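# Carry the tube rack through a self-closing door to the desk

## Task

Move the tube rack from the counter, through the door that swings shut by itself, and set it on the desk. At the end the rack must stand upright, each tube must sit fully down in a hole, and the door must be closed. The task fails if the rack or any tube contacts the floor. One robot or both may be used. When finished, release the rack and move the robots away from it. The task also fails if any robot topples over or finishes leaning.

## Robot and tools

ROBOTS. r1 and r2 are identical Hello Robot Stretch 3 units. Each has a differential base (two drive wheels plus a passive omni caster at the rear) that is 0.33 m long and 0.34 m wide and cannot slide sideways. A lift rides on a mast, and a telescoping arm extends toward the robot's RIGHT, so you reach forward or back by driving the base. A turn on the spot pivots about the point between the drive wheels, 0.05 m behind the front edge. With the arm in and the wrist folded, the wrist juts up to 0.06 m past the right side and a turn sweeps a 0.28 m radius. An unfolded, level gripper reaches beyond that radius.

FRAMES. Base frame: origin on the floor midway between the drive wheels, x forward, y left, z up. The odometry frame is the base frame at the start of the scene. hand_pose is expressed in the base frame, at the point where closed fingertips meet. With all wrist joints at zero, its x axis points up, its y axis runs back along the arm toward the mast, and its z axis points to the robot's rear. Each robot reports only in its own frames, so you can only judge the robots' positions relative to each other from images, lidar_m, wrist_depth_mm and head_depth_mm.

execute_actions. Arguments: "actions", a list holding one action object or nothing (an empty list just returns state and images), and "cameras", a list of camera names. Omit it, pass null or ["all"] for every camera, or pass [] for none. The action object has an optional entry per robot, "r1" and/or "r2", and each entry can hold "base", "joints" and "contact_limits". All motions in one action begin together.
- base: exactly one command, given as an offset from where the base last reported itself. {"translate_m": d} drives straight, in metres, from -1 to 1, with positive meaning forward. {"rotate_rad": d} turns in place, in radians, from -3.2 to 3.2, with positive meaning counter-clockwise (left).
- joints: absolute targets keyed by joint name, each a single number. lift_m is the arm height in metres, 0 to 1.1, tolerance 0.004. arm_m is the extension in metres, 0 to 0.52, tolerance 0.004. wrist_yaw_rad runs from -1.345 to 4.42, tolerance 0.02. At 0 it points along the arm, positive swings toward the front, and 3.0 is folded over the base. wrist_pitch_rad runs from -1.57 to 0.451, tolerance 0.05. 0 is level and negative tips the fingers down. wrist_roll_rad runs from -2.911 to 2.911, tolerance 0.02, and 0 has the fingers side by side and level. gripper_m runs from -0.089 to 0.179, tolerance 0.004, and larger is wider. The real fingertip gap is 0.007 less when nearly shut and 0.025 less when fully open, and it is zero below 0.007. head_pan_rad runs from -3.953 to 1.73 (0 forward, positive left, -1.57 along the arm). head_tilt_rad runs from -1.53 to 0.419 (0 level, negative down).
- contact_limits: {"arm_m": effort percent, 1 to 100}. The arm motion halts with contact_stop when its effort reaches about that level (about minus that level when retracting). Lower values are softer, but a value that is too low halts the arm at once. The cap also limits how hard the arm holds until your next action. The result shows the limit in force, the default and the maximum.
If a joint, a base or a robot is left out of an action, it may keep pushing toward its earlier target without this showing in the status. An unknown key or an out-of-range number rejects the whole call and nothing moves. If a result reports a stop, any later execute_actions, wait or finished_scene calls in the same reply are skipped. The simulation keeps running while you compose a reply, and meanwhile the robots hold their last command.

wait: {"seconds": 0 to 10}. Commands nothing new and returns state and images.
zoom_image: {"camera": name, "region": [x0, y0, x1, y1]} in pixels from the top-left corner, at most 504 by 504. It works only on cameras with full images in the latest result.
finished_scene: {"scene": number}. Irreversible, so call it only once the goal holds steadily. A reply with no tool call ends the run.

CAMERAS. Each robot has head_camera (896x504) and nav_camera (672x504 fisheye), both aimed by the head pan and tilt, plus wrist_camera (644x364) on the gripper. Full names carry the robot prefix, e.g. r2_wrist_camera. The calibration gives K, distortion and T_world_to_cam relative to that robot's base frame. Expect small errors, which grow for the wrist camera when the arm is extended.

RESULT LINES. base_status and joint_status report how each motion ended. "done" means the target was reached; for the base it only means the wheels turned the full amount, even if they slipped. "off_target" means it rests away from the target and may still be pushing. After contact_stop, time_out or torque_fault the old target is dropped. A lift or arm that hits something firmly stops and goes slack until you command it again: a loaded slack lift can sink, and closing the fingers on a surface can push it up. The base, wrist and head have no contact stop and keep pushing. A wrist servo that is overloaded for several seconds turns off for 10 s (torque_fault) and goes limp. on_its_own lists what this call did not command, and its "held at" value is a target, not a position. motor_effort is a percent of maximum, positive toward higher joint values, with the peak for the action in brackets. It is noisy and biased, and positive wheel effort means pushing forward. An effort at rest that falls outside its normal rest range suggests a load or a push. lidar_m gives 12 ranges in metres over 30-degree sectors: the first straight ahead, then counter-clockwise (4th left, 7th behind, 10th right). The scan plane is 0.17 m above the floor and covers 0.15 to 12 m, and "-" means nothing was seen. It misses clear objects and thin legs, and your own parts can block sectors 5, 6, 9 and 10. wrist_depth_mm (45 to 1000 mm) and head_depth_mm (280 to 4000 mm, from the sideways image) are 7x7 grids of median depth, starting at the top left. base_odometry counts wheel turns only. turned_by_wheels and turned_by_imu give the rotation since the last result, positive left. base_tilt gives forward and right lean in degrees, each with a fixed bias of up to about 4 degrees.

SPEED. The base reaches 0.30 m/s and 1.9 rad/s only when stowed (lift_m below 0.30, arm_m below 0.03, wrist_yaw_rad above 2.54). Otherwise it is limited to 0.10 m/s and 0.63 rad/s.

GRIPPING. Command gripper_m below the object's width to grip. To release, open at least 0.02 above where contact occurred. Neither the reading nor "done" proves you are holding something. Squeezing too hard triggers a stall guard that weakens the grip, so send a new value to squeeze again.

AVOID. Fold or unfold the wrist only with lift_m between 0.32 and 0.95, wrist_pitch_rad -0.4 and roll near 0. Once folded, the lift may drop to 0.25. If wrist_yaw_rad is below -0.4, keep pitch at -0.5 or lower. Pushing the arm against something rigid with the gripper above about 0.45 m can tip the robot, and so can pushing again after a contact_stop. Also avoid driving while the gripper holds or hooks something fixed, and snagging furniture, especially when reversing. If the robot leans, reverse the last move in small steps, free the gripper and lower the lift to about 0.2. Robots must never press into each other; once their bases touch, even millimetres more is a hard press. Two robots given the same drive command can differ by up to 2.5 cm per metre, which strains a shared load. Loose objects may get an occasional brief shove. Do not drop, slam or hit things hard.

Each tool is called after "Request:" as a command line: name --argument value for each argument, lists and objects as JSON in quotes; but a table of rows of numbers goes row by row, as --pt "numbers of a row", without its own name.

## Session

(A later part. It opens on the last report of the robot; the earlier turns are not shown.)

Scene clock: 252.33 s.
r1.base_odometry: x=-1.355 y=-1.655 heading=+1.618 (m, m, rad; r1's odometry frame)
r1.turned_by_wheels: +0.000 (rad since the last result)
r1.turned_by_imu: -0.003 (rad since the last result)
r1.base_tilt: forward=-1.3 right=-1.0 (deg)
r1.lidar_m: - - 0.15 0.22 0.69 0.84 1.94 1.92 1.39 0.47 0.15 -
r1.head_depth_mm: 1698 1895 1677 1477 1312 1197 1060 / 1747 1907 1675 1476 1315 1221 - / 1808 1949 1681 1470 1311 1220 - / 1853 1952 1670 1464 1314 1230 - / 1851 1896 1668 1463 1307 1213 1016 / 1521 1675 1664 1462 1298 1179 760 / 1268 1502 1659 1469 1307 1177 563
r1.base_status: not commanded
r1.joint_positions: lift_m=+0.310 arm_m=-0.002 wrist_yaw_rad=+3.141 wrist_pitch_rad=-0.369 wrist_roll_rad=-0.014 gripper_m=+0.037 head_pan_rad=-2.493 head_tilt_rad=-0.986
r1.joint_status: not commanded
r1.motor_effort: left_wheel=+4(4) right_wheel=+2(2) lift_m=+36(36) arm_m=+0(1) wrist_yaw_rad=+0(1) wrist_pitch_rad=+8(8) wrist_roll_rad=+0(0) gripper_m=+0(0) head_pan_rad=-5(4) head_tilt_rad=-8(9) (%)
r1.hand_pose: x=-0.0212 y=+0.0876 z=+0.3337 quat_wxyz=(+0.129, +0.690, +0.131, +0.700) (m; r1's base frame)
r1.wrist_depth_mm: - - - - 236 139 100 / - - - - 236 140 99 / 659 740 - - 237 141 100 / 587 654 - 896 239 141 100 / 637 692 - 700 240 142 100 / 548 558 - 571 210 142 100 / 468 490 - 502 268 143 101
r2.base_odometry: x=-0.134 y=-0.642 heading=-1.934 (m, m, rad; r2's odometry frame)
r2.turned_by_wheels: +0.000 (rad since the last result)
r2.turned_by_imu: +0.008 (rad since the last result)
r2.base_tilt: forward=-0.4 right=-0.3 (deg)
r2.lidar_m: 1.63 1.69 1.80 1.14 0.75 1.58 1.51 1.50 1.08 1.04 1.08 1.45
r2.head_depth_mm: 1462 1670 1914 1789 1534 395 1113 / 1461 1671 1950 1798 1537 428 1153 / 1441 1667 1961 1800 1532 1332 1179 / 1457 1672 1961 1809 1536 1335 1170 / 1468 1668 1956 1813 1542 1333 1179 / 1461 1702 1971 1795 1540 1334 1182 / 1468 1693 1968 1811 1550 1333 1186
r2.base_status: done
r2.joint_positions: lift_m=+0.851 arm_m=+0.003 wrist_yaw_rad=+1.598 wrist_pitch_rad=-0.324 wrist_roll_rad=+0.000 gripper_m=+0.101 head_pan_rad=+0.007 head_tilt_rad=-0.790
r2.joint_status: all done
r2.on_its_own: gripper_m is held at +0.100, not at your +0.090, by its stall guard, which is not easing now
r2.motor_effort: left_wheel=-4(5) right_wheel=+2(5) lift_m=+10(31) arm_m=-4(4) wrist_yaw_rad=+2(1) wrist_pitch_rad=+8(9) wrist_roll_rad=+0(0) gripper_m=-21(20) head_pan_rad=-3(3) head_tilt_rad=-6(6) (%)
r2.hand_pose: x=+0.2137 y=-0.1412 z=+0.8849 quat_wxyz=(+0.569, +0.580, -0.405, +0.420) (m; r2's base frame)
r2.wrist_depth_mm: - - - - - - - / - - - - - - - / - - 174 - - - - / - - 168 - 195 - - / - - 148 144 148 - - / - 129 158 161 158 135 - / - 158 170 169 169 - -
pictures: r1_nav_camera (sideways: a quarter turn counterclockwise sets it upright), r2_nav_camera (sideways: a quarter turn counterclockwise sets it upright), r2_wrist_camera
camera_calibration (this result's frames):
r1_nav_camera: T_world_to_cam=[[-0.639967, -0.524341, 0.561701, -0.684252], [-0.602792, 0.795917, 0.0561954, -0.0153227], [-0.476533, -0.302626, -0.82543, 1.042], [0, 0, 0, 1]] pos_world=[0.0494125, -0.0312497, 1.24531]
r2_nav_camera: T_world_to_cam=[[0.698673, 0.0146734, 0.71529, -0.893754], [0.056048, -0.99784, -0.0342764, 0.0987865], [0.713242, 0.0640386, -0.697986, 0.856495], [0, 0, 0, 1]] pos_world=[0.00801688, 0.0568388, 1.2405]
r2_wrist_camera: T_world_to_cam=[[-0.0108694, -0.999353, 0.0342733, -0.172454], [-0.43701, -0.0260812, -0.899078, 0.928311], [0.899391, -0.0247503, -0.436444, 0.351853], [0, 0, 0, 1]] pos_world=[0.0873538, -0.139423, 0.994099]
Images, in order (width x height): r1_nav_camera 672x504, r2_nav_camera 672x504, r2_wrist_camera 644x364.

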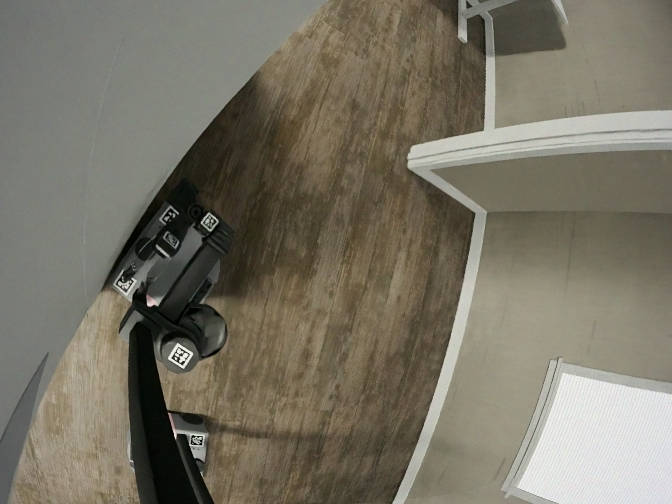

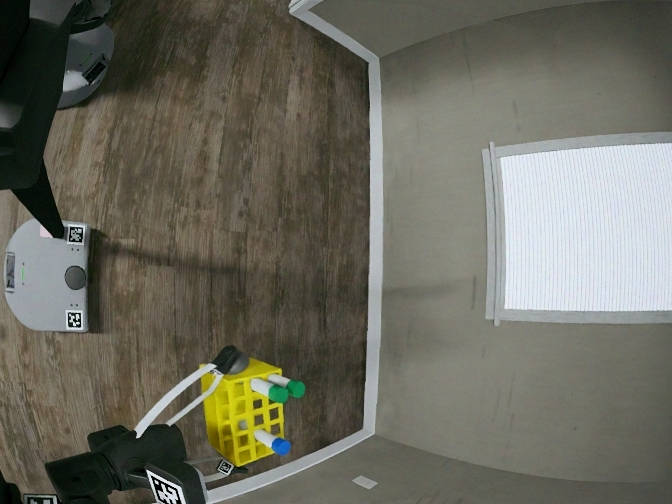

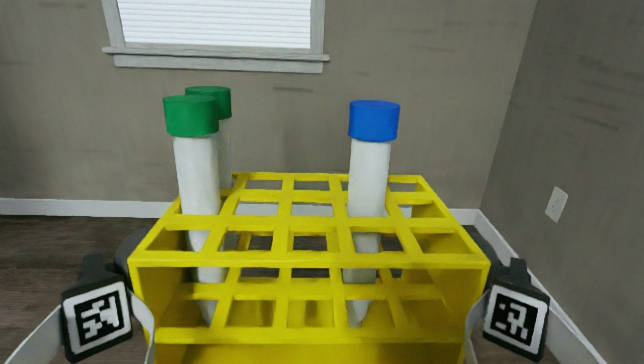

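Request:
execute_actions --actions '[{"r2":{"base":{"translate_m":0.37}}}]' --cameras '[]'

Request:
execute_actions --actions '[{"r2":{"base":{"rotate_rad":1.53},"joints":{"head_tilt_rad":-0.6}}}]' --cameras '["r2_nav_camera","r2_head_camera"]'

Scene clock: 262.37 s.
r1.base_odometry: x=-1.355 y=-1.655 heading=+1.618 (m, m, rad; r1's odometry frame)
r1.turned_by_wheels: +0.000 (rad since the last result)
r1.turned_by_imu: -0.002 (rad since the last result)
r1.base_tilt: forward=-1.2 right=-1.2 (deg)
r1.lidar_m: - - 0.15 0.22 1.85 0.88 1.94 1.92 1.39 0.47 0.15 -
r1.head_depth_mm: 1693 1895 1679 1481 1313 1196 1057 / 1750 1914 1673 1480 1317 1224 - / 1801 1946 1679 1472 1309 1216 - / 1858 1946 1671 1473 1311 1226 - / 1848 1894 1668 1465 1314 1215 1017 / 1505 1673 1663 1472 1312 1183 757 / 1270 1506 1665 1465 1300 1176 562
r1.base_status: not commanded
r1.joint_positions: lift_m=+0.310 arm_m=-0.002 wrist_yaw_rad=+3.141 wrist_pitch_rad=-0.369 wrist_roll_rad=-0.014 gripper_m=+0.037 head_pan_rad=-2.493 head_tilt_rad=-0.986
r1.joint_status: not commanded
r1.motor_effort: left_wheel=+5(5) right_wheel=+2(2) lift_m=+35(36) arm_m=+0(0) wrist_yaw_rad=+0(1) wrist_pitch_rad=+8(8) wrist_roll_rad=+0(0) gripper_m=+0(0) head_pan_rad=-5(6) head_tilt_rad=-8(7) (%)
r1.hand_pose: x=-0.0212 y=+0.0876 z=+0.3337 quat_wxyz=(+0.129, +0.690, +0.131, +0.700) (m; r1's base frame)
r1.wrist_depth_mm: - - - - 235 140 99 / - - - - 235 140 100 / - - - - 236 141 100 / 820 859 - 884 240 142 100 / 672 655 - 708 240 142 100 / 537 567 - 588 209 143 101 / 466 488 - 508 267 142 101
r2.base_odometry: x=-0.265 y=-0.988 heading=-1.934 (m, m, rad; r2's odometry frame)
r2.turned_by_wheels: +0.000 (rad since the last result)
r2.turned_by_imu: +0.003 (rad since the last result)
r2.base_tilt: forward=-0.4 right=-0.3 (deg)
r2.lidar_m: 1.26 1.31 1.67 3.40 0.92 0.91 1.88 1.50 1.08 1.04 1.07 1.32
r2.head_depth_mm: 1118 1265 1489 1711 1527 395 1115 / 1113 1268 1479 1724 1513 428 1154 / 1115 1276 1490 1710 1542 1334 1183 / 1116 1278 1487 1710 1524 1328 1171 / 1117 1283 1500 1718 1528 1331 1180 / 1129 1291 1500 1715 1536 1333 1181 / 1121 1290 1506 1720 1546 1332 1177
r2.base_status: done
r2.joint_positions: lift_m=+0.851 arm_m=+0.003 wrist_yaw_rad=+1.598 wrist_pitch_rad=-0.324 wrist_roll_rad=+0.000 gripper_m=+0.101 head_pan_rad=+0.007 head_tilt_rad=-0.790
r2.joint_status: not commanded
r2.on_its_own: gripper_m is held at +0.100, not at your +0.090, by its stall guard, which is not easing now
r2.motor_effort: left_wheel=-3(5) right_wheel=+2(5) lift_m=+11(10) arm_m=-4(3) wrist_yaw_rad=+2(2) wrist_pitch_rad=+8(8) wrist_roll_rad=+0(1) gripper_m=-19(21) head_pan_rad=-2(3) head_tilt_rad=-6(6) (%)
r2.hand_pose: x=+0.2137 y=-0.1412 z=+0.8849 quat_wxyz=(+0.569, +0.580, -0.405, +0.420) (m; r2's base frame)
r2.wrist_depth_mm: - - - - - - - / - - - - - - - / - - 174 - - - - / - - 168 - 194 - - / - - 148 144 148 - - / - 129 158 160 158 135 - / - 158 170 168 168 - -
pictures: none
No camera images: the call's "cameras" was empty. Leave "cameras" out to get every camera's image.

Scene clock: 265.73 s.
r1.base_odometry: x=-1.355 y=-1.655 heading=+1.618 (m, m, rad; r1's odometry frame)
r1.turned_by_wheels: +0.000 (rad since the last result)
r1.turned_by_imu: -0.001 (rad since the last result)
r1.base_tilt: forward=-1.3 right=-1.0 (deg)
r1.lidar_m: - - 0.15 0.22 1.86 0.99 1.94 1.92 1.39 0.47 0.15 -
r1.head_depth_mm: 1708 1899 1673 1477 1313 1197 1059 / 1739 1924 1669 1464 1317 1216 - / 1795 1940 1678 1468 1317 1220 - / 1840 1947 1672 1468 1305 1228 - / 1849 1890 1662 1466 1305 1217 1015 / 1509 1671 1663 1462 1305 1184 760 / 1267 1512 1663 1467 1310 1177 562
r1.base_status: not commanded
r1.joint_positions: lift_m=+0.310 arm_m=-0.002 wrist_yaw_rad=+3.141 wrist_pitch_rad=-0.369 wrist_roll_rad=-0.014 gripper_m=+0.037 head_pan_rad=-2.493 head_tilt_rad=-0.986
r1.joint_status: not commanded
r1.motor_effort: left_wheel=+5(5) right_wheel=+3(1) lift_m=+36(36) arm_m=+0(0) wrist_yaw_rad=+0(0) wrist_pitch_rad=+8(8) wrist_roll_rad=+0(0) gripper_m=-1(0) head_pan_rad=-5(6) head_tilt_rad=-8(8) (%)
r1.hand_pose: x=-0.0212 y=+0.0876 z=+0.3337 quat_wxyz=(+0.129, +0.690, +0.131, +0.700) (m; r1's base frame)
r1.wrist_depth_mm: - - - - 235 140 99 / - - - - 239 141 100 / - - - - 239 140 100 / 805 838 - 874 238 142 100 / 669 665 - 717 240 142 100 / 545 559 - 575 209 141 100 / 475 496 - 502 268 142 101
r2.base_odometry: x=-0.265 y=-0.988 heading=-0.404 (m, m, rad; r2's odometry frame)
r2.turned_by_wheels: +1.530 (rad since the last result)
r2.turned_by_imu: +1.557 (rad since the last result)
r2.base_tilt: forward=-0.4 right=-0.2 (deg)
r2.lidar_m: 1.66 1.02 0.91 1.88 1.55 1.09 1.03 1.06 1.33 1.26 1.29 1.67
r2.head_depth_mm: 2965 1577 1715 1934 1788 1489 349 / 3258 3620 3043 2160 1784 1486 1220 / 3257 3707 3053 2258 1798 1485 1264 / 3222 3739 3051 2262 1779 1477 1271 / 3209 3660 3059 2250 1785 1483 1274 / 3292 3730 3083 2284 1789 1485 1268 / 3332 3651 1695 1756 1739 1379 1248
r2.base_status: done
r2.joint_positions: lift_m=+0.851 arm_m=+0.003 wrist_yaw_rad=+1.598 wrist_pitch_rad=-0.324 wrist_roll_rad=+0.000 gripper_m=+0.101 head_pan_rad=+0.007 head_tilt_rad=-0.606
r2.joint_status: all done
r2.on_its_own: gripper_m is held at +0.100, not at your +0.090, by its stall guard, which is not easing now
r2.motor_effort: left_wheel=-3(7) right_wheel=+3(5) lift_m=+10(11) arm_m=-5(3) wrist_yaw_rad=+2(1) wrist_pitch_rad=+8(8) wrist_roll_rad=+0(1) gripper_m=-19(20) head_pan_rad=-3(3) head_tilt_rad=+3(24) (%)
r2.hand_pose: x=+0.2137 y=-0.1412 z=+0.8849 quat_wxyz=(+0.569, +0.580, -0.405, +0.420) (m; r2's base frame)
r2.wrist_depth_mm: - - - - - - - / - - - - - - - / - - 174 - - - - / - - 168 - 194 - - / - - 148 144 148 - - / - 129 158 160 158 135 - / - 158 171 169 169 - -
pictures: r2_head_camera (sideways: a quarter turn clockwise sets it upright), r2_nav_camera (sideways: a quarter turn counterclockwise sets it upright)
camera_calibration (this result's frames):
r2_head_camera: T_world_to_cam=[[-0.581469, -0.0129738, -0.813465, 1.08008], [-0.00795392, 0.999916, -0.0102619, 0.0120064], [0.813529, 0.000503238, -0.581523, 0.715968], [0, 0, 0, 1]] pos_world=[0.0456691, 0.00164703, 1.29508]
r2_nav_camera: T_world_to_cam=[[0.555985, 0.013574, 0.831082, -1.04382], [0.0613439, -0.99781, -0.0247412, 0.0863475], [0.828926, 0.0647375, -0.5556, 0.670568], [0, 0, 0, 1]] pos_world=[0.0191977, 0.0569163, 1.2422]
Images, in order (width x height): r2_head_camera 896x504, r2_nav_camera 672x504.

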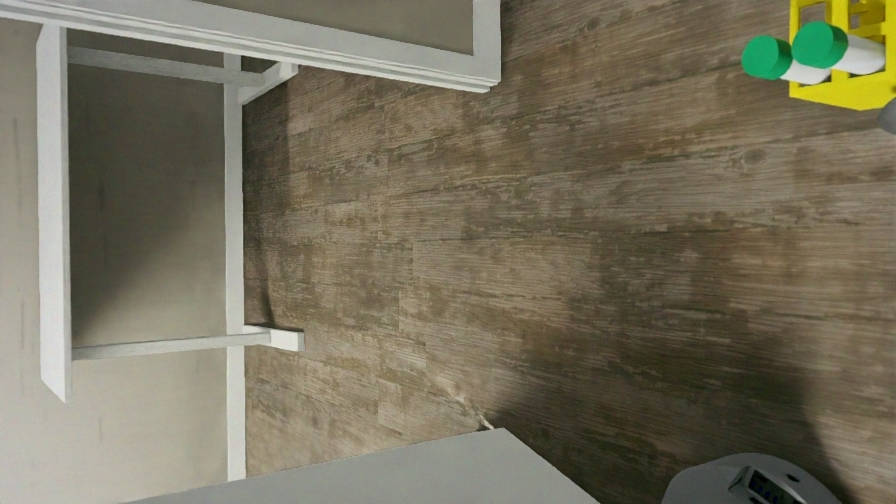

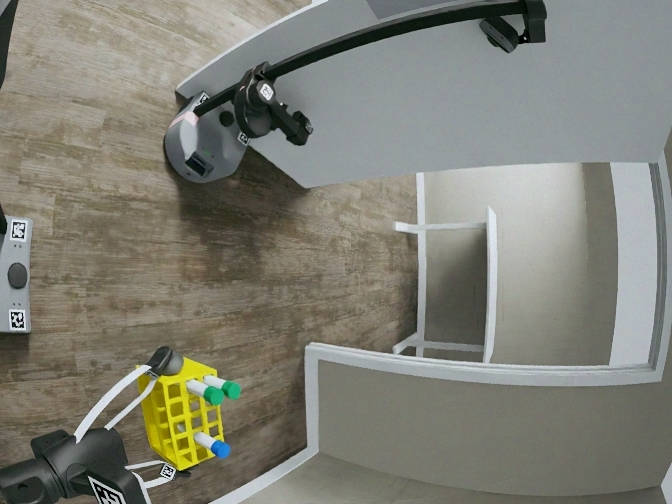

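Request:
execute_actions --actions '[{"r2":{"base":{"translate_m":1.0}}}]' --cameras '["r2_nav_camera","r2_head_camera"]'

Request:
execute_actions --actions '[{"r2":{"base":{"translate_m":1.0}}}]' --cameras '["r2_nav_camera","r2_head_camera","r2_wrist_camera","r1_nav_camera"]'

Scene clock: 285.90 s.
r1.base_odometry: x=-1.355 y=-1.655 heading=+1.618 (m, m, rad; r1's odometry frame)
r1.turned_by_wheels: +0.000 (rad since the last result)
r1.turned_by_imu: -0.004 (rad since the last result)
r1.base_tilt: forward=-1.3 right=-1.2 (deg)
r1.lidar_m: - - 0.15 0.22 1.86 2.00 1.94 0.56 1.39 0.47 0.15 -
r1.head_depth_mm: 1701 1905 1693 1476 1317 1195 1062 / 1743 1909 1687 1449 1315 1218 - / 517 1905 1655 1293 1272 1222 - / 1805 1855 1611 1235 1295 1226 - / 1857 1903 1674 1472 1312 1215 1019 / 1408 1684 1665 1464 1304 1175 757 / 1263 1505 1671 1467 1309 1178 562
r1.base_status: not commanded
r1.joint_positions: lift_m=+0.310 arm_m=-0.002 wrist_yaw_rad=+3.141 wrist_pitch_rad=-0.369 wrist_roll_rad=-0.014 gripper_m=+0.037 head_pan_rad=-2.493 head_tilt_rad=-0.986
r1.joint_status: not commanded
r1.motor_effort: left_wheel=+5(5) right_wheel=+2(2) lift_m=+36(36) arm_m=+0(0) wrist_yaw_rad=-1(0) wrist_pitch_rad=+8(8) wrist_roll_rad=+0(0) gripper_m=-1(0) head_pan_rad=-4(4) head_tilt_rad=-8(9) (%)
r1.hand_pose: x=-0.0212 y=+0.0876 z=+0.3337 quat_wxyz=(+0.129, +0.690, +0.131, +0.700) (m; r1's base frame)
r1.wrist_depth_mm: - - - - 235 140 99 / - - - - 236 140 100 / - - - - 239 141 100 / 850 832 - 905 238 141 100 / 655 669 - 703 240 142 100 / 544 556 - 587 209 143 100 / 469 481 - 510 266 143 101
r2.base_odometry: x=+0.654 y=-1.381 heading=-0.404 (m, m, rad; r2's odometry frame)
r2.turned_by_wheels: +0.000 (rad since the last result)
r2.turned_by_imu: +0.009 (rad since the last result)
r2.base_tilt: forward=-0.4 right=-0.2 (deg)
r2.lidar_m: 2.31 0.85 0.70 0.70 0.70 2.14 2.04 1.80 1.28 1.21 0.88 0.73
r2.head_depth_mm: 2308 2644 2757 2238 1789 1483 348 / 2305 2666 2877 2274 1787 1477 1211 / 2346 2692 2890 2250 1791 1484 1265 / 2318 2691 2847 2279 1792 1483 1272 / 2353 2682 2902 2257 1796 1485 1272 / 2325 2619 2841 2283 1799 1482 1268 / 2394 2676 2893 2247 1782 1482 1284
r2.base_status: done
r2.joint_positions: lift_m=+0.851 arm_m=+0.003 wrist_yaw_rad=+1.598 wrist_pitch_rad=-0.324 wrist_roll_rad=+0.000 gripper_m=+0.101 head_pan_rad=+0.007 head_tilt_rad=-0.606
r2.joint_status: not commanded
r2.on_its_own: gripper_m is held at +0.100, not at your +0.090, by its stall guard, which is not easing now
r2.motor_effort: left_wheel=-3(4) right_wheel=+2(5) lift_m=+10(10) arm_m=-4(3) wrist_yaw_rad=+1(2) wrist_pitch_rad=+8(8) wrist_roll_rad=-1(0) gripper_m=-20(20) head_pan_rad=-3(3) head_tilt_rad=+3(3) (%)
r2.hand_pose: x=+0.2137 y=-0.1412 z=+0.8849 quat_wxyz=(+0.569, +0.580, -0.405, +0.420) (m; r2's base frame)
r2.wrist_depth_mm: - - - - - 500 489 / - - - - - 518 524 / - - - - - 555 559 / - - 168 - 194 596 612 / - - 148 144 148 633 664 / - 130 158 161 158 135 724 / - 158 171 168 169 823 807
pictures: r2_head_camera (sideways: a quarter turn clockwise sets it upright), r2_nav_camera (sideways: a quarter turn counterclockwise sets it upright)
camera_calibration (this result's frames):
r2_head_camera: T_world_to_cam=[[-0.581328, -0.0129728, -0.813566, 1.08021], [-0.00795222, 0.999916, -0.0102621, 0.0120066], [0.81363, 0.000504005, -0.581382, 0.715784], [0, 0, 0, 1]] pos_world=[0.0456703, 0.00164704, 1.29509]
r2_nav_camera: T_world_to_cam=[[0.55584, 0.0135731, 0.831178, -1.04394], [0.0613482, -0.99781, -0.0247318, 0.0863352], [0.829022, 0.0647382, -0.555456, 0.67038], [0, 0, 0, 1]] pos_world=[0.019208, 0.0569164, 1.2422]
Images, in order (width x height): r2_head_camera 896x504, r2_nav_camera 672x504.

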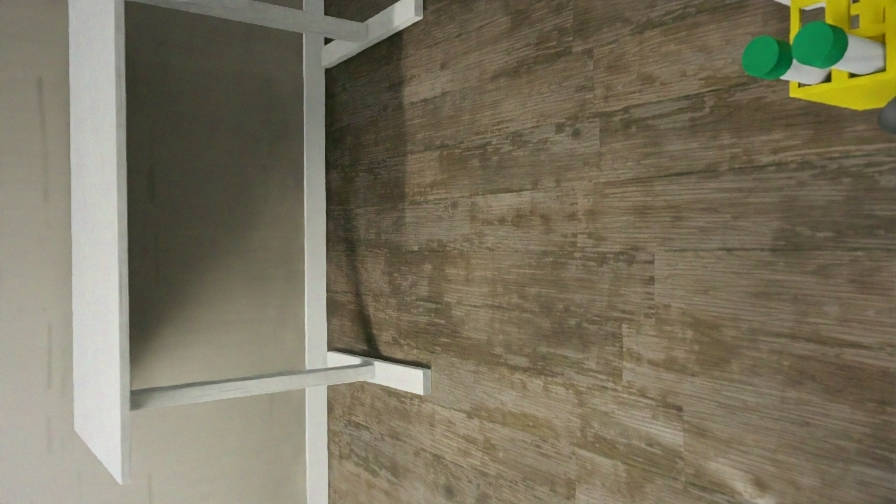

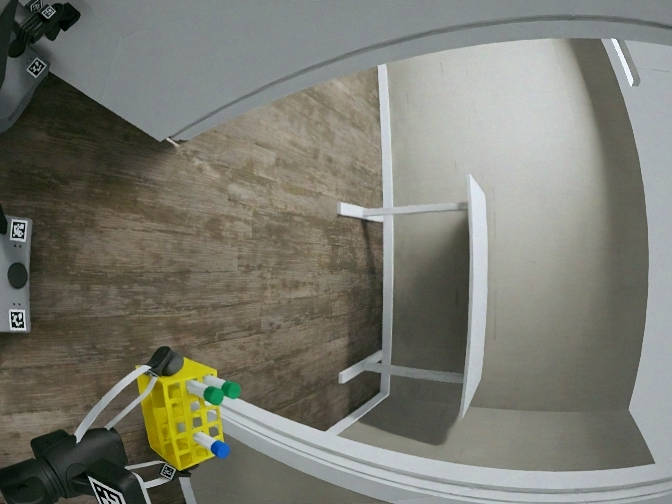

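Scene clock: 297.27 s.
r1.base_odometry: x=-1.355 y=-1.655 heading=+1.618 (m, m, rad; r1's odometry frame)
r1.turned_by_wheels: +0.000 (rad since the last result)
r1.turned_by_imu: -0.003 (rad since the last result)
r1.base_tilt: forward=-1.2 right=-1.1 (deg)
r1.lidar_m: - - 0.15 0.22 1.86 2.00 1.95 1.92 1.39 0.47 0.15 -
r1.head_depth_mm: 1694 1898 1671 1480 1311 1198 1062 / 1744 1918 1680 1478 1309 1226 - / 1802 1953 1674 1470 1313 1217 - / 1869 1945 1676 1468 1310 1225 - / 1851 1898 1662 1464 1310 1212 1017 / 1512 1676 1678 1466 1305 1179 757 / 1269 1506 1668 1462 1300 1176 563
r1.base_status: not commanded
r1.joint_positions: lift_m=+0.310 arm_m=-0.002 wrist_yaw_rad=+3.141 wrist_pitch_rad=-0.369 wrist_roll_rad=-0.014 gripper_m=+0.037 head_pan_rad=-2.493 head_tilt_rad=-0.986
r1.joint_status: not commanded
r1.motor_effort: left_wheel=+6(5) right_wheel=+1(3) lift_m=+35(35) arm_m=+0(1) wrist_yaw_rad=+0(0) wrist_pitch_rad=+8(8) wrist_roll_rad=+0(0) gripper_m=+0(0) head_pan_rad=-4(5) head_tilt_rad=-9(9) (%)
r1.hand_pose: x=-0.0212 y=+0.0876 z=+0.3337 quat_wxyz=(+0.129, +0.690, +0.131, +0.700) (m; r1's base frame)
r1.wrist_depth_mm: - - - - 233 140 99 / - - - - 236 140 100 / - - - - 237 141 100 / 808 876 - 890 238 141 100 / 662 678 - 702 241 141 101 / 553 564 - 573 211 142 100 / 472 496 - 514 267 142 101
r2.base_odometry: x=+1.574 y=-1.774 heading=-0.404 (m, m, rad; r2's odometry frame)
r2.turned_by_wheels: +0.000 (rad since the last result)
r2.turned_by_imu: +0.008 (rad since the last result)
r2.base_tilt: forward=-0.4 right=-0.2 (deg)
r2.lidar_m: 1.74 1.35 2.38 1.32 0.73 0.87 3.04 1.73 0.49 1.00 1.21 1.49
r2.head_depth_mm: 1506 1203 1847 2070 1781 1483 348 / 1508 1212 1844 2064 1776 1490 1217 / 1505 1212 1856 2057 1804 1490 1270 / 1503 1214 1851 2065 1762 1492 1273 / 1498 1217 1867 2094 1807 1486 1272 / 1516 1223 1885 2101 1806 1495 1272 / 1506 1222 1384 1690 1692 1494 1271
r2.base_status: done
r2.joint_positions: lift_m=+0.851 arm_m=+0.003 wrist_yaw_rad=+1.598 wrist_pitch_rad=-0.324 wrist_roll_rad=+0.000 gripper_m=+0.101 head_pan_rad=+0.007 head_tilt_rad=-0.606
r2.joint_status: not commanded
r2.on_its_own: gripper_m is held at +0.100, not at your +0.090, by its stall guard, which is not easing now
r2.motor_effort: left_wheel=-4(4) right_wheel=+2(6) lift_m=+10(10) arm_m=-4(3) wrist_yaw_rad=+2(1) wrist_pitch_rad=+8(8) wrist_roll_rad=-1(0) gripper_m=-20(20) head_pan_rad=-2(2) head_tilt_rad=+3(4) (%)
r2.hand_pose: x=+0.2137 y=-0.1412 z=+0.8849 quat_wxyz=(+0.569, +0.580, -0.405, +0.420) (m; r2's base frame)
r2.wrist_depth_mm: - - - - - - - / - - - - - - - / - - - - - - - / - - 168 - 194 - - / - - 148 144 148 - - / - 129 158 161 158 135 - / - 158 171 169 169 - -
pictures: r1_nav_camera (sideways: a quarter turn counterclockwise sets it upright), r2_head_camera (sideways: a quarter turn clockwise sets it upright), r2_nav_camera (sideways: a quarter turn counterclockwise sets it upright), r2_wrist_camera
camera_calibration (this result's frames):
r1_nav_camera: T_world_to_cam=[[-0.639967, -0.524341, 0.561701, -0.684252], [-0.602792, 0.795917, 0.0561954, -0.0153227], [-0.476533, -0.302626, -0.82543, 1.042], [0, 0, 0, 1]] pos_world=[0.0494125, -0.0312497, 1.24531]
r2_head_camera: T_world_to_cam=[[-0.581291, -0.0129725, -0.813592, 1.08025], [-0.00795155, 0.999916, -0.0102622, 0.0120067], [0.813657, 0.000504024, -0.581345, 0.715736], [0, 0, 0, 1]] pos_world=[0.0456706, 0.00164703, 1.29509]
r2_nav_camera: T_world_to_cam=[[0.555803, 0.0135727, 0.831203, -1.04397], [0.0613492, -0.99781, -0.0247293, 0.086332], [0.829047, 0.0647382, -0.555418, 0.670331], [0, 0, 0, 1]] pos_world=[0.0192108, 0.0569164, 1.2422]
r2_wrist_camera: T_world_to_cam=[[-0.0108469, -0.999354, 0.0342758, -0.172465], [-0.43701, -0.0260933, -0.899078, 0.928309], [0.899391, -0.0247311, -0.436444, 0.351855], [0, 0, 0, 1]] pos_world=[0.0873536, -0.139429, 0.994099]
Images, in order (width x height): r1_nav_camera 672x504, r2_head_camera 896x504, r2_nav_camera 672x504, r2_wrist_camera 644x364.

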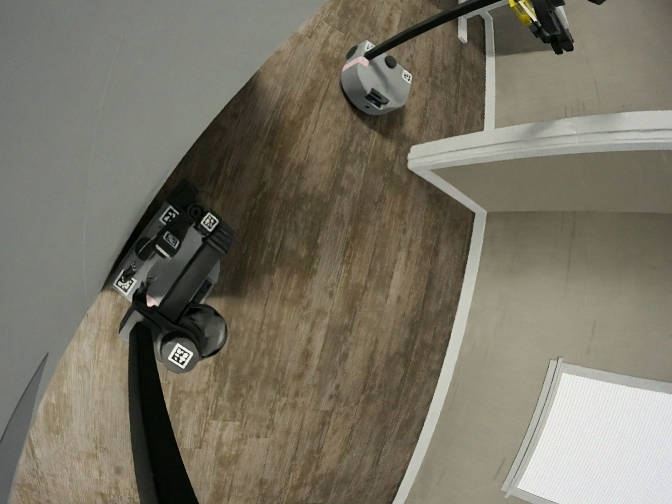

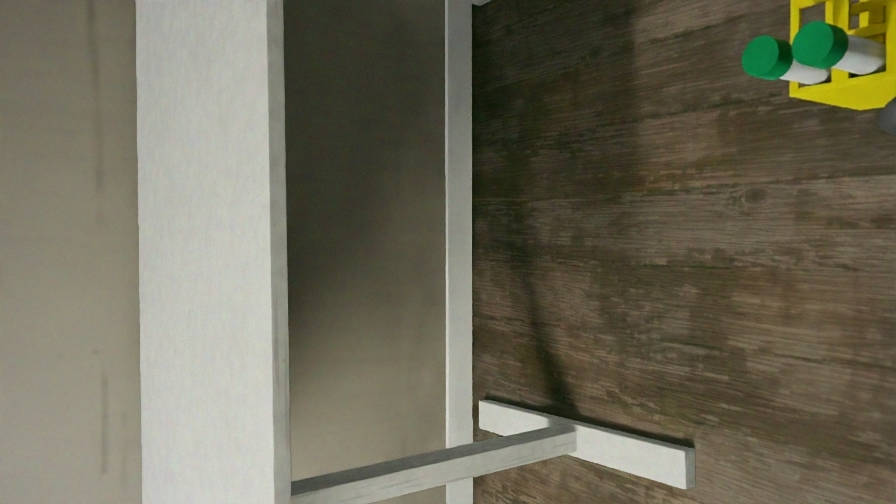

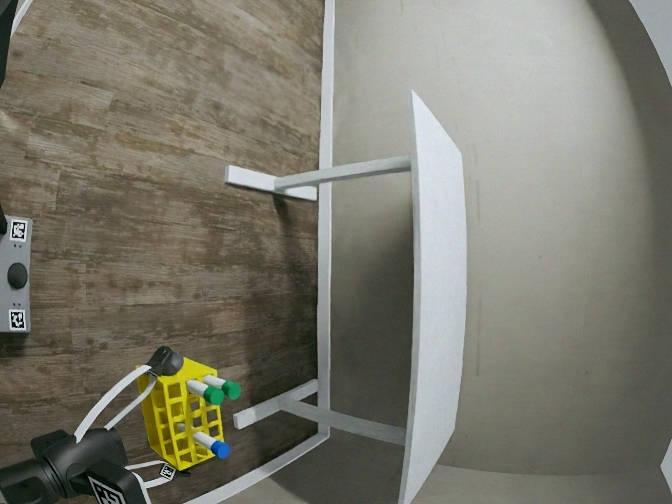

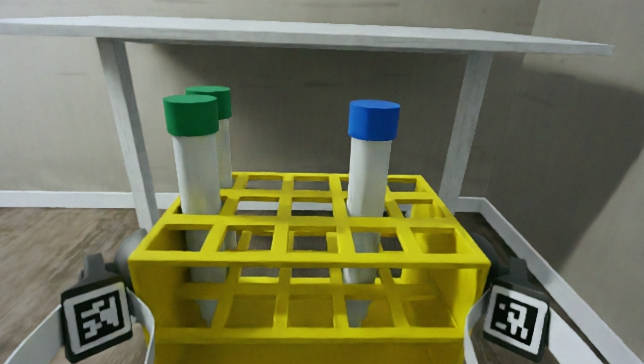

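Request:
execute_actions --actions '[{"r1":{"base":{"translate_m":-0.5},"joints":{"head_pan_rad":0}},"r2":{"base":{"translate_m":0.5},"joints":{"lift_m":1.01,"head_tilt_rad":-0.9}}}]' --cameras '["r2_head_camera","r2_wrist_camera","r1_nav_camera"]'

Scene clock: 317.63 s.
r1.base_odometry: x=-1.332 y=-2.154 heading=+1.618 (m, m, rad; r1's odometry frame)
r1.turned_by_wheels: +0.000 (rad since the last result)
r1.turned_by_imu: -0.006 (rad since the last result)
r1.base_tilt: forward=-1.3 right=-1.1 (deg)
r1.lidar_m: - 1.70 1.81 1.67 1.65 1.78 1.48 1.46 1.26 1.19 0.40 0.15
r1.head_depth_mm: - - - - 565 1184 1077 / - - - - - 1152 1104 / - - - - - 688 1105 / - - - - - - 843 / - - - - - - - / - - - - - - 1077 / - - - - - - 1076
r1.base_status: done
r1.joint_positions: lift_m=+0.310 arm_m=-0.002 wrist_yaw_rad=+3.141 wrist_pitch_rad=-0.369 wrist_roll_rad=-0.014 gripper_m=+0.037 head_pan_rad=-0.006 head_tilt_rad=-0.990
r1.joint_status: all done
r1.motor_effort: left_wheel=+4(25) right_wheel=+1(5) lift_m=+35(36) arm_m=+0(0) wrist_yaw_rad=+0(0) wrist_pitch_rad=+8(9) wrist_roll_rad=+0(0) gripper_m=-1(0) head_pan_rad=+4(75) head_tilt_rad=-6(20) (%)
r1.hand_pose: x=-0.0212 y=+0.0876 z=+0.3337 quat_wxyz=(+0.129, +0.690, +0.131, +0.700) (m; r1's base frame)
r1.wrist_depth_mm: - - - - - - - / - - - - - - - / - - - - - - - / 840 827 - 881 929 935 903 / 667 682 - 727 722 725 75 / 553 553 - 575 607 616 78 / 464 487 - 511 498 494 81
r2.base_odometry: x=+2.033 y=-1.971 heading=-0.404 (m, m, rad; r2's odometry frame)
r2.turned_by_wheels: +0.000 (rad since the last result)
r2.turned_by_imu: +0.004 (rad since the last result)
r2.base_tilt: forward=-0.4 right=-0.3 (deg)
r2.lidar_m: 1.24 0.90 1.70 2.62 1.16 1.02 1.58 0.87 1.09 1.15 1.19 1.08
r2.head_depth_mm: 740 589 516 298 835 1275 1146 / 741 591 530 1662 1411 1278 1138 / 743 593 531 1660 1428 1278 1150 / 747 595 532 1656 1447 1283 1153 / 748 597 520 1651 1437 1276 1149 / 749 597 521 1658 1458 1283 1154 / 751 599 523 1613 1416 1271 1151
r2.base_status: done
r2.joint_positions: lift_m=+1.009 arm_m=+0.003 wrist_yaw_rad=+1.598 wrist_pitch_rad=-0.325 wrist_roll_rad=+0.000 gripper_m=+0.101 head_pan_rad=+0.007 head_tilt_rad=-0.889
r2.joint_status: all done
r2.on_its_own: gripper_m is held at +0.100, not at your +0.090, by its stall guard, which is not easing now
r2.motor_effort: left_wheel=-3(4) right_wheel=+2(5) lift_m=+34(35) arm_m=-3(3) wrist_yaw_rad=+1(2) wrist_pitch_rad=+9(9) wrist_roll_rad=-1(1) gripper_m=-20(21) head_pan_rad=-3(3) head_tilt_rad=-6(30) (%)
r2.hand_pose: x=+0.2137 y=-0.1412 z=+1.0433 quat_wxyz=(+0.569, +0.580, -0.404, +0.420) (m; r2's base frame)
r2.wrist_depth_mm: - - - - - - - / - - - - - - - / 599 572 174 614 639 703 743 / 427 436 168 410 195 482 494 / 860 400 148 144 148 923 - / - 129 158 161 158 135 - / - 158 171 168 168 - -
pictures: r1_nav_camera (sideways: a quarter turn counterclockwise sets it upright), r2_head_camera (sideways: a quarter turn clockwise sets it upright), r2_wrist_camera
camera_calibration (this result's frames):
r1_nav_camera: T_world_to_cam=[[0.829392, 0.0262621, 0.55805, -0.688458], [-0.00619805, -0.9984, 0.056197, -0.0189638], [0.558633, -0.0500682, -0.827903, 1.0389], [0, 0, 0, 1]] pos_world=[-0.00948022, 0.0511628, 1.24537]
r2_head_camera: T_world_to_cam=[[-0.785286, -0.0143037, -0.618968, 0.827847], [-0.010662, 0.999897, -0.00957966, 0.011131], [0.619041, -0.000923346, -0.785358, 0.982271], [0, 0, 0, 1]] pos_world=[0.0421488, 0.00161834, 1.28395]
r2_wrist_camera: T_world_to_cam=[[-0.0108346, -0.999353, 0.0342899, -0.177913], [-0.437339, -0.0261023, -0.898918, 1.07062], [0.899232, -0.0247357, -0.436773, 0.421405], [0, 0, 0, 1]] pos_world=[0.0873553, -0.139429, 1.15256]
Images, in order (width x height): r1_nav_camera 672x504, r2_head_camera 896x504, r2_wrist_camera 644x364.

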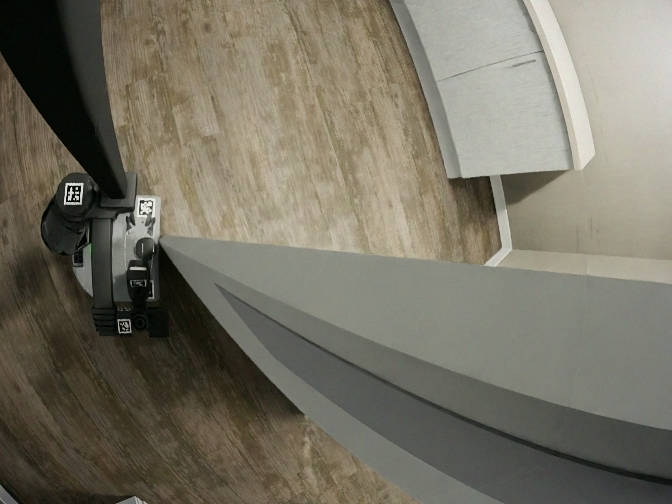

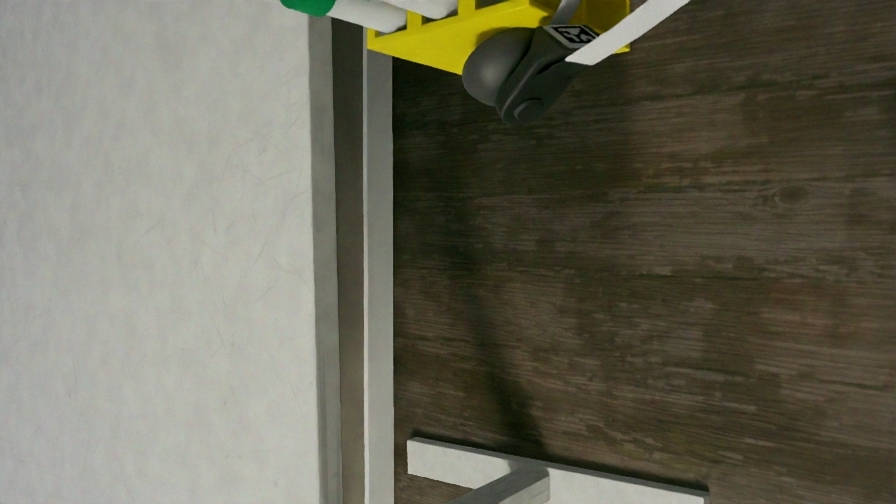

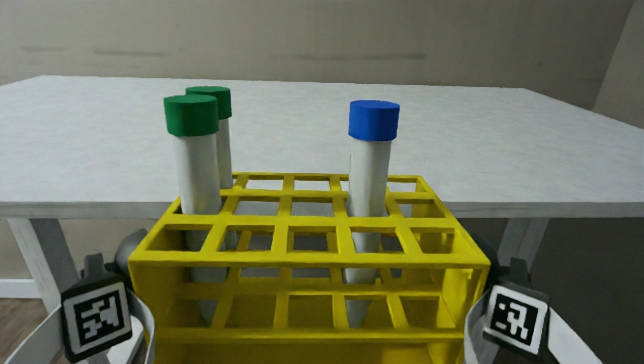

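Request:
execute_actions --actions '[{"r1":{"base":{"rotate_rad":0.9}},"r2":{"base":{"translate_m":0.36}}}]' --cameras '["r1_nav_camera"]'

Request:
execute_actions --actions '[{"r1":{"base":{"translate_m":-0.4}},"r2":{"joints":{"lift_m":0.972}}}]' --cameras '["r2_head_camera","r2_wrist_camera","r1_nav_camera"]'

Scene clock: 337.87 s.
r1.base_odometry: x=-1.332 y=-2.154 heading=+2.517 (m, m, rad; r1's odometry frame)
r1.turned_by_wheels: +0.900 (rad since the last result)
r1.turned_by_imu: +0.888 (rad since the last result)
r1.base_tilt: forward=-1.2 right=-1.1 (deg)
r1.lidar_m: 1.72 1.73 1.65 1.69 1.53 1.46 1.45 1.19 2.24 0.20 0.15 1.70
r1.head_depth_mm: 1520 1797 1699 - - - 630 / 1599 1857 1669 1492 - 338 641 / 1705 1912 1668 1462 1309 431 910 / 1808 1915 1658 1465 1306 1180 1105 / 1924 1921 1660 1459 1311 1179 1106 / 2096 1904 1653 1452 1305 1177 1075 / 1998 1909 1639 1464 1296 1173 1072
r1.base_status: done
r1.joint_positions: lift_m=+0.310 arm_m=-0.002 wrist_yaw_rad=+3.137 wrist_pitch_rad=-0.369 wrist_roll_rad=-0.014 gripper_m=+0.037 head_pan_rad=-0.007 head_tilt_rad=-0.997
r1.joint_status: not commanded
r1.motor_effort: left_wheel=-3(11) right_wheel=+6(24) lift_m=+35(36) arm_m=+0(0) wrist_yaw_rad=+2(17) wrist_pitch_rad=+8(8) wrist_roll_rad=+0(0) gripper_m=-1(1) head_pan_rad=+5(9) head_tilt_rad=-2(6) (%)
r1.hand_pose: x=-0.0203 y=+0.0876 z=+0.3337 quat_wxyz=(+0.131, +0.690, +0.130, +0.700) (m; r1's base frame)
r1.wrist_depth_mm: - - - - - - - / - - - - - - - / - - - - - - - / 814 841 - 868 962 953 995 / 647 687 - 710 714 734 769 / 547 555 - 573 584 608 617 / 465 482 - 519 502 498 520
r2.base_odometry: x=+2.364 y=-2.113 heading=-0.405 (m, m, rad; r2's odometry frame)
r2.turned_by_wheels: +0.000 (rad since the last result)
r2.turned_by_imu: +0.003 (rad since the last result)
r2.base_tilt: forward=-0.4 right=-0.2 (deg)
r2.lidar_m: 0.88 0.91 0.63 2.63 1.69 1.32 1.83 1.20 1.19 1.14 0.83 0.92
r2.head_depth_mm: 739 591 497 298 335 326 295 / 741 592 492 430 362 328 294 / 742 592 493 422 369 328 295 / 742 594 494 423 369 328 296 / 747 594 495 424 371 329 296 / 751 598 495 425 371 329 296 / 753 599 497 425 371 330 296
r2.base_status: done
r2.joint_positions: lift_m=+1.009 arm_m=+0.003 wrist_yaw_rad=+1.598 wrist_pitch_rad=-0.325 wrist_roll_rad=+0.000 gripper_m=+0.101 head_pan_rad=+0.007 head_tilt_rad=-0.889
r2.joint_status: not commanded
r2.on_its_own: gripper_m is held at +0.100, not at your +0.090, by its stall guard, which is not easing now
r2.motor_effort: left_wheel=-4(5) right_wheel=+2(4) lift_m=+34(34) arm_m=-4(3) wrist_yaw_rad=+2(1) wrist_pitch_rad=+9(9) wrist_roll_rad=-1(0) gripper_m=-20(20) head_pan_rad=-3(3) head_tilt_rad=-7(7) (%)
r2.hand_pose: x=+0.2137 y=-0.1412 z=+1.0433 quat_wxyz=(+0.569, +0.580, -0.404, +0.420) (m; r2's base frame)
r2.wrist_depth_mm: 712 717 732 737 742 745 761 / 758 766 770 774 792 790 818 / 606 578 174 610 628 709 732 / 428 438 168 406 195 482 492 / 331 319 149 144 148 366 369 / 275 129 158 161 158 135 294 / - 158 171 168 169 232 250
pictures: r1_nav_camera (sideways: a quarter turn counterclockwise sets it upright)
camera_calibration (this result's frames):
r1_nav_camera: T_world_to_cam=[[0.833392, 0.0255348, 0.552092, -0.680721], [-0.00663811, -0.998398, 0.0561973, -0.018961], [0.552642, -0.0504993, -0.831887, 1.04412], [0, 0, 0, 1]] pos_world=[-0.00984174, 0.0511787, 1.24548]
Images, in order (width x height): r1_nav_camera 672x504.

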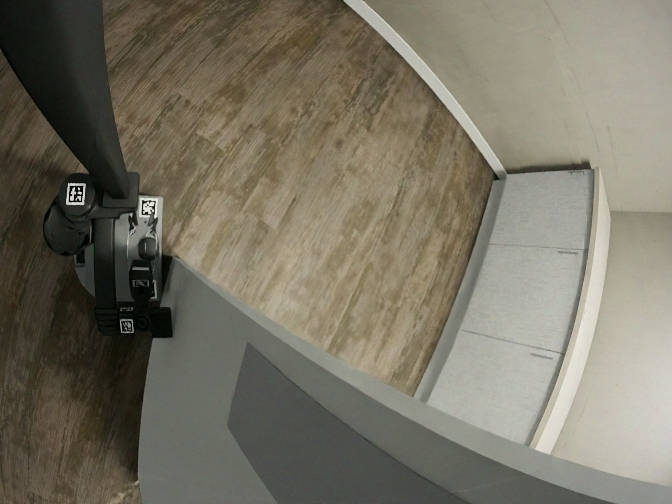

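Scene clock: 342.87 s.
r1.base_odometry: x=-1.008 y=-2.388 heading=+2.517 (m, m, rad; r1's odometry frame)
r1.turned_by_wheels: +0.000 (rad since the last result)
r1.turned_by_imu: -0.004 (rad since the last result)
r1.base_tilt: forward=-1.2 right=-1.1 (deg)
r1.lidar_m: 2.13 1.93 1.84 1.63 1.16 1.10 1.13 0.85 1.99 0.45 0.15 -
r1.head_depth_mm: 1838 1977 - - - - 1071 / 1939 1916 1661 1514 - - 1096 / 2115 1908 1668 1455 1322 - - / 2152 1913 1666 1459 1311 1181 1094 / 2236 1918 1642 1443 1302 1185 1106 / 2268 1894 1658 1461 1302 1177 1072 / 2134 1898 1637 1445 1300 1173 1074
r1.base_status: done
r1.joint_positions: lift_m=+0.310 arm_m=-0.002 wrist_yaw_rad=+3.139 wrist_pitch_rad=-0.369 wrist_roll_rad=-0.014 gripper_m=+0.037 head_pan_rad=-0.007 head_tilt_rad=-0.998
r1.joint_status: not commanded
r1.motor_effort: left_wheel=+0(8) right_wheel=+3(4) lift_m=+35(36) arm_m=+0(0) wrist_yaw_rad=+2(3) wrist_pitch_rad=+8(8) wrist_roll_rad=+0(0) gripper_m=+0(0) head_pan_rad=+4(4) head_tilt_rad=-1(2) (%)
r1.hand_pose: x=-0.0206 y=+0.0876 z=+0.3337 quat_wxyz=(+0.130, +0.690, +0.130, +0.700) (m; r1's base frame)
r1.wrist_depth_mm: 871 - - - - - - / 921 - - - - - - / 934 - - - - - - / 824 843 - 899 906 994 - / 666 667 - 716 735 733 755 / 557 556 - 573 594 603 627 / 470 490 - 513 500 509 513
r2.base_odometry: x=+2.364 y=-2.113 heading=-0.405 (m, m, rad; r2's odometry frame)
r2.turned_by_wheels: +0.000 (rad since the last result)
r2.turned_by_imu: +0.000 (rad since the last result)
r2.base_tilt: forward=-0.4 right=-0.2 (deg)
r2.lidar_m: 0.88 0.90 0.64 2.64 1.69 1.32 1.56 1.20 1.20 1.14 0.83 0.92
r2.head_depth_mm: 738 589 491 307 314 327 294 / 741 592 491 421 363 327 295 / 743 593 494 422 369 328 295 / 746 594 496 423 370 328 296 / 747 596 496 423 371 329 296 / 753 597 496 425 371 330 296 / 754 600 497 425 371 330 297
r2.base_status: not commanded
r2.joint_positions: lift_m=+0.973 arm_m=+0.003 wrist_yaw_rad=+1.598 wrist_pitch_rad=-0.325 wrist_roll_rad=+0.000 gripper_m=+0.101 head_pan_rad=+0.007 head_tilt_rad=-0.889
r2.joint_status: all done
r2.on_its_own: gripper_m is held at +0.100, not at your +0.090, by its stall guard, which is not easing now
r2.motor_effort: left_wheel=-4(4) right_wheel=+3(2) lift_m=+10(32) arm_m=-4(3) wrist_yaw_rad=+2(1) wrist_pitch_rad=+9(9) wrist_roll_rad=+0(0) gripper_m=-20(20) head_pan_rad=-3(3) head_tilt_rad=-6(7) (%)
r2.hand_pose: x=+0.2137 y=-0.1412 z=+1.0068 quat_wxyz=(+0.569, +0.580, -0.404, +0.420) (m; r2's base frame)
r2.wrist_depth_mm: 714 726 735 737 742 765 754 / 757 752 766 762 791 802 814 / 489 472 174 495 516 579 603 / 349 355 168 332 193 389 402 / 271 261 148 144 148 297 300 / 225 129 158 161 158 135 241 / - 158 171 168 169 189 205
pictures: r1_nav_camera (sideways: a quarter turn counterclockwise sets it upright), r2_head_camera (sideways: a quarter turn clockwise sets it upright), r2_wrist_camera
camera_calibration (this result's frames):
r1_nav_camera: T_world_to_cam=[[0.833621, 0.0256523, 0.551741, -0.680266], [-0.00647186, -0.998399, 0.0561973, -0.0189619], [0.552299, -0.050418, -0.83212, 1.04442], [0, 0, 0, 1]] pos_world=[-0.0098728, 0.0511766, 1.24548]
r2_head_camera: T_world_to_cam=[[-0.785355, -0.0143043, -0.61888, 0.827733], [-0.0106632, 0.999897, -0.00957924, 0.0111305], [0.618954, -0.000923873, -0.785427, 0.982362], [0, 0, 0, 1]] pos_world=[0.0421468, 0.00161833, 1.28395]
r2_wrist_camera: T_world_to_cam=[[-0.0108346, -0.999353, 0.0342899, -0.176662], [-0.437339, -0.0261022, -0.898918, 1.03781], [0.899231, -0.0247357, -0.436773, 0.405465], [0, 0, 0, 1]] pos_world=[0.0873553, -0.139429, 1.11606]
Images, in order (width x height): r1_nav_camera 672x504, r2_head_camera 896x504, r2_wrist_camera 644x364.

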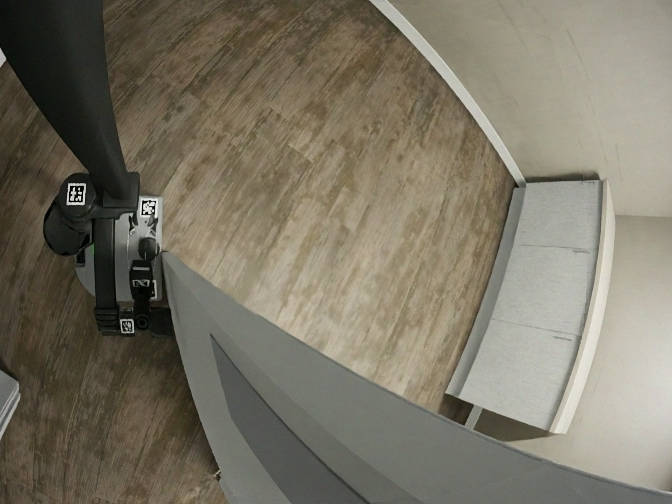

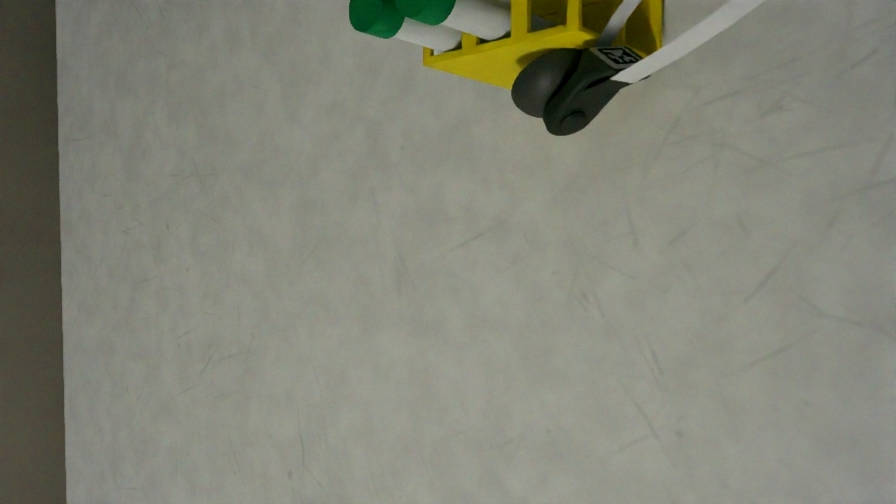

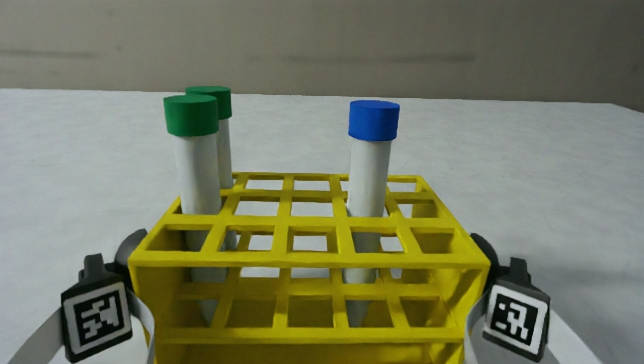

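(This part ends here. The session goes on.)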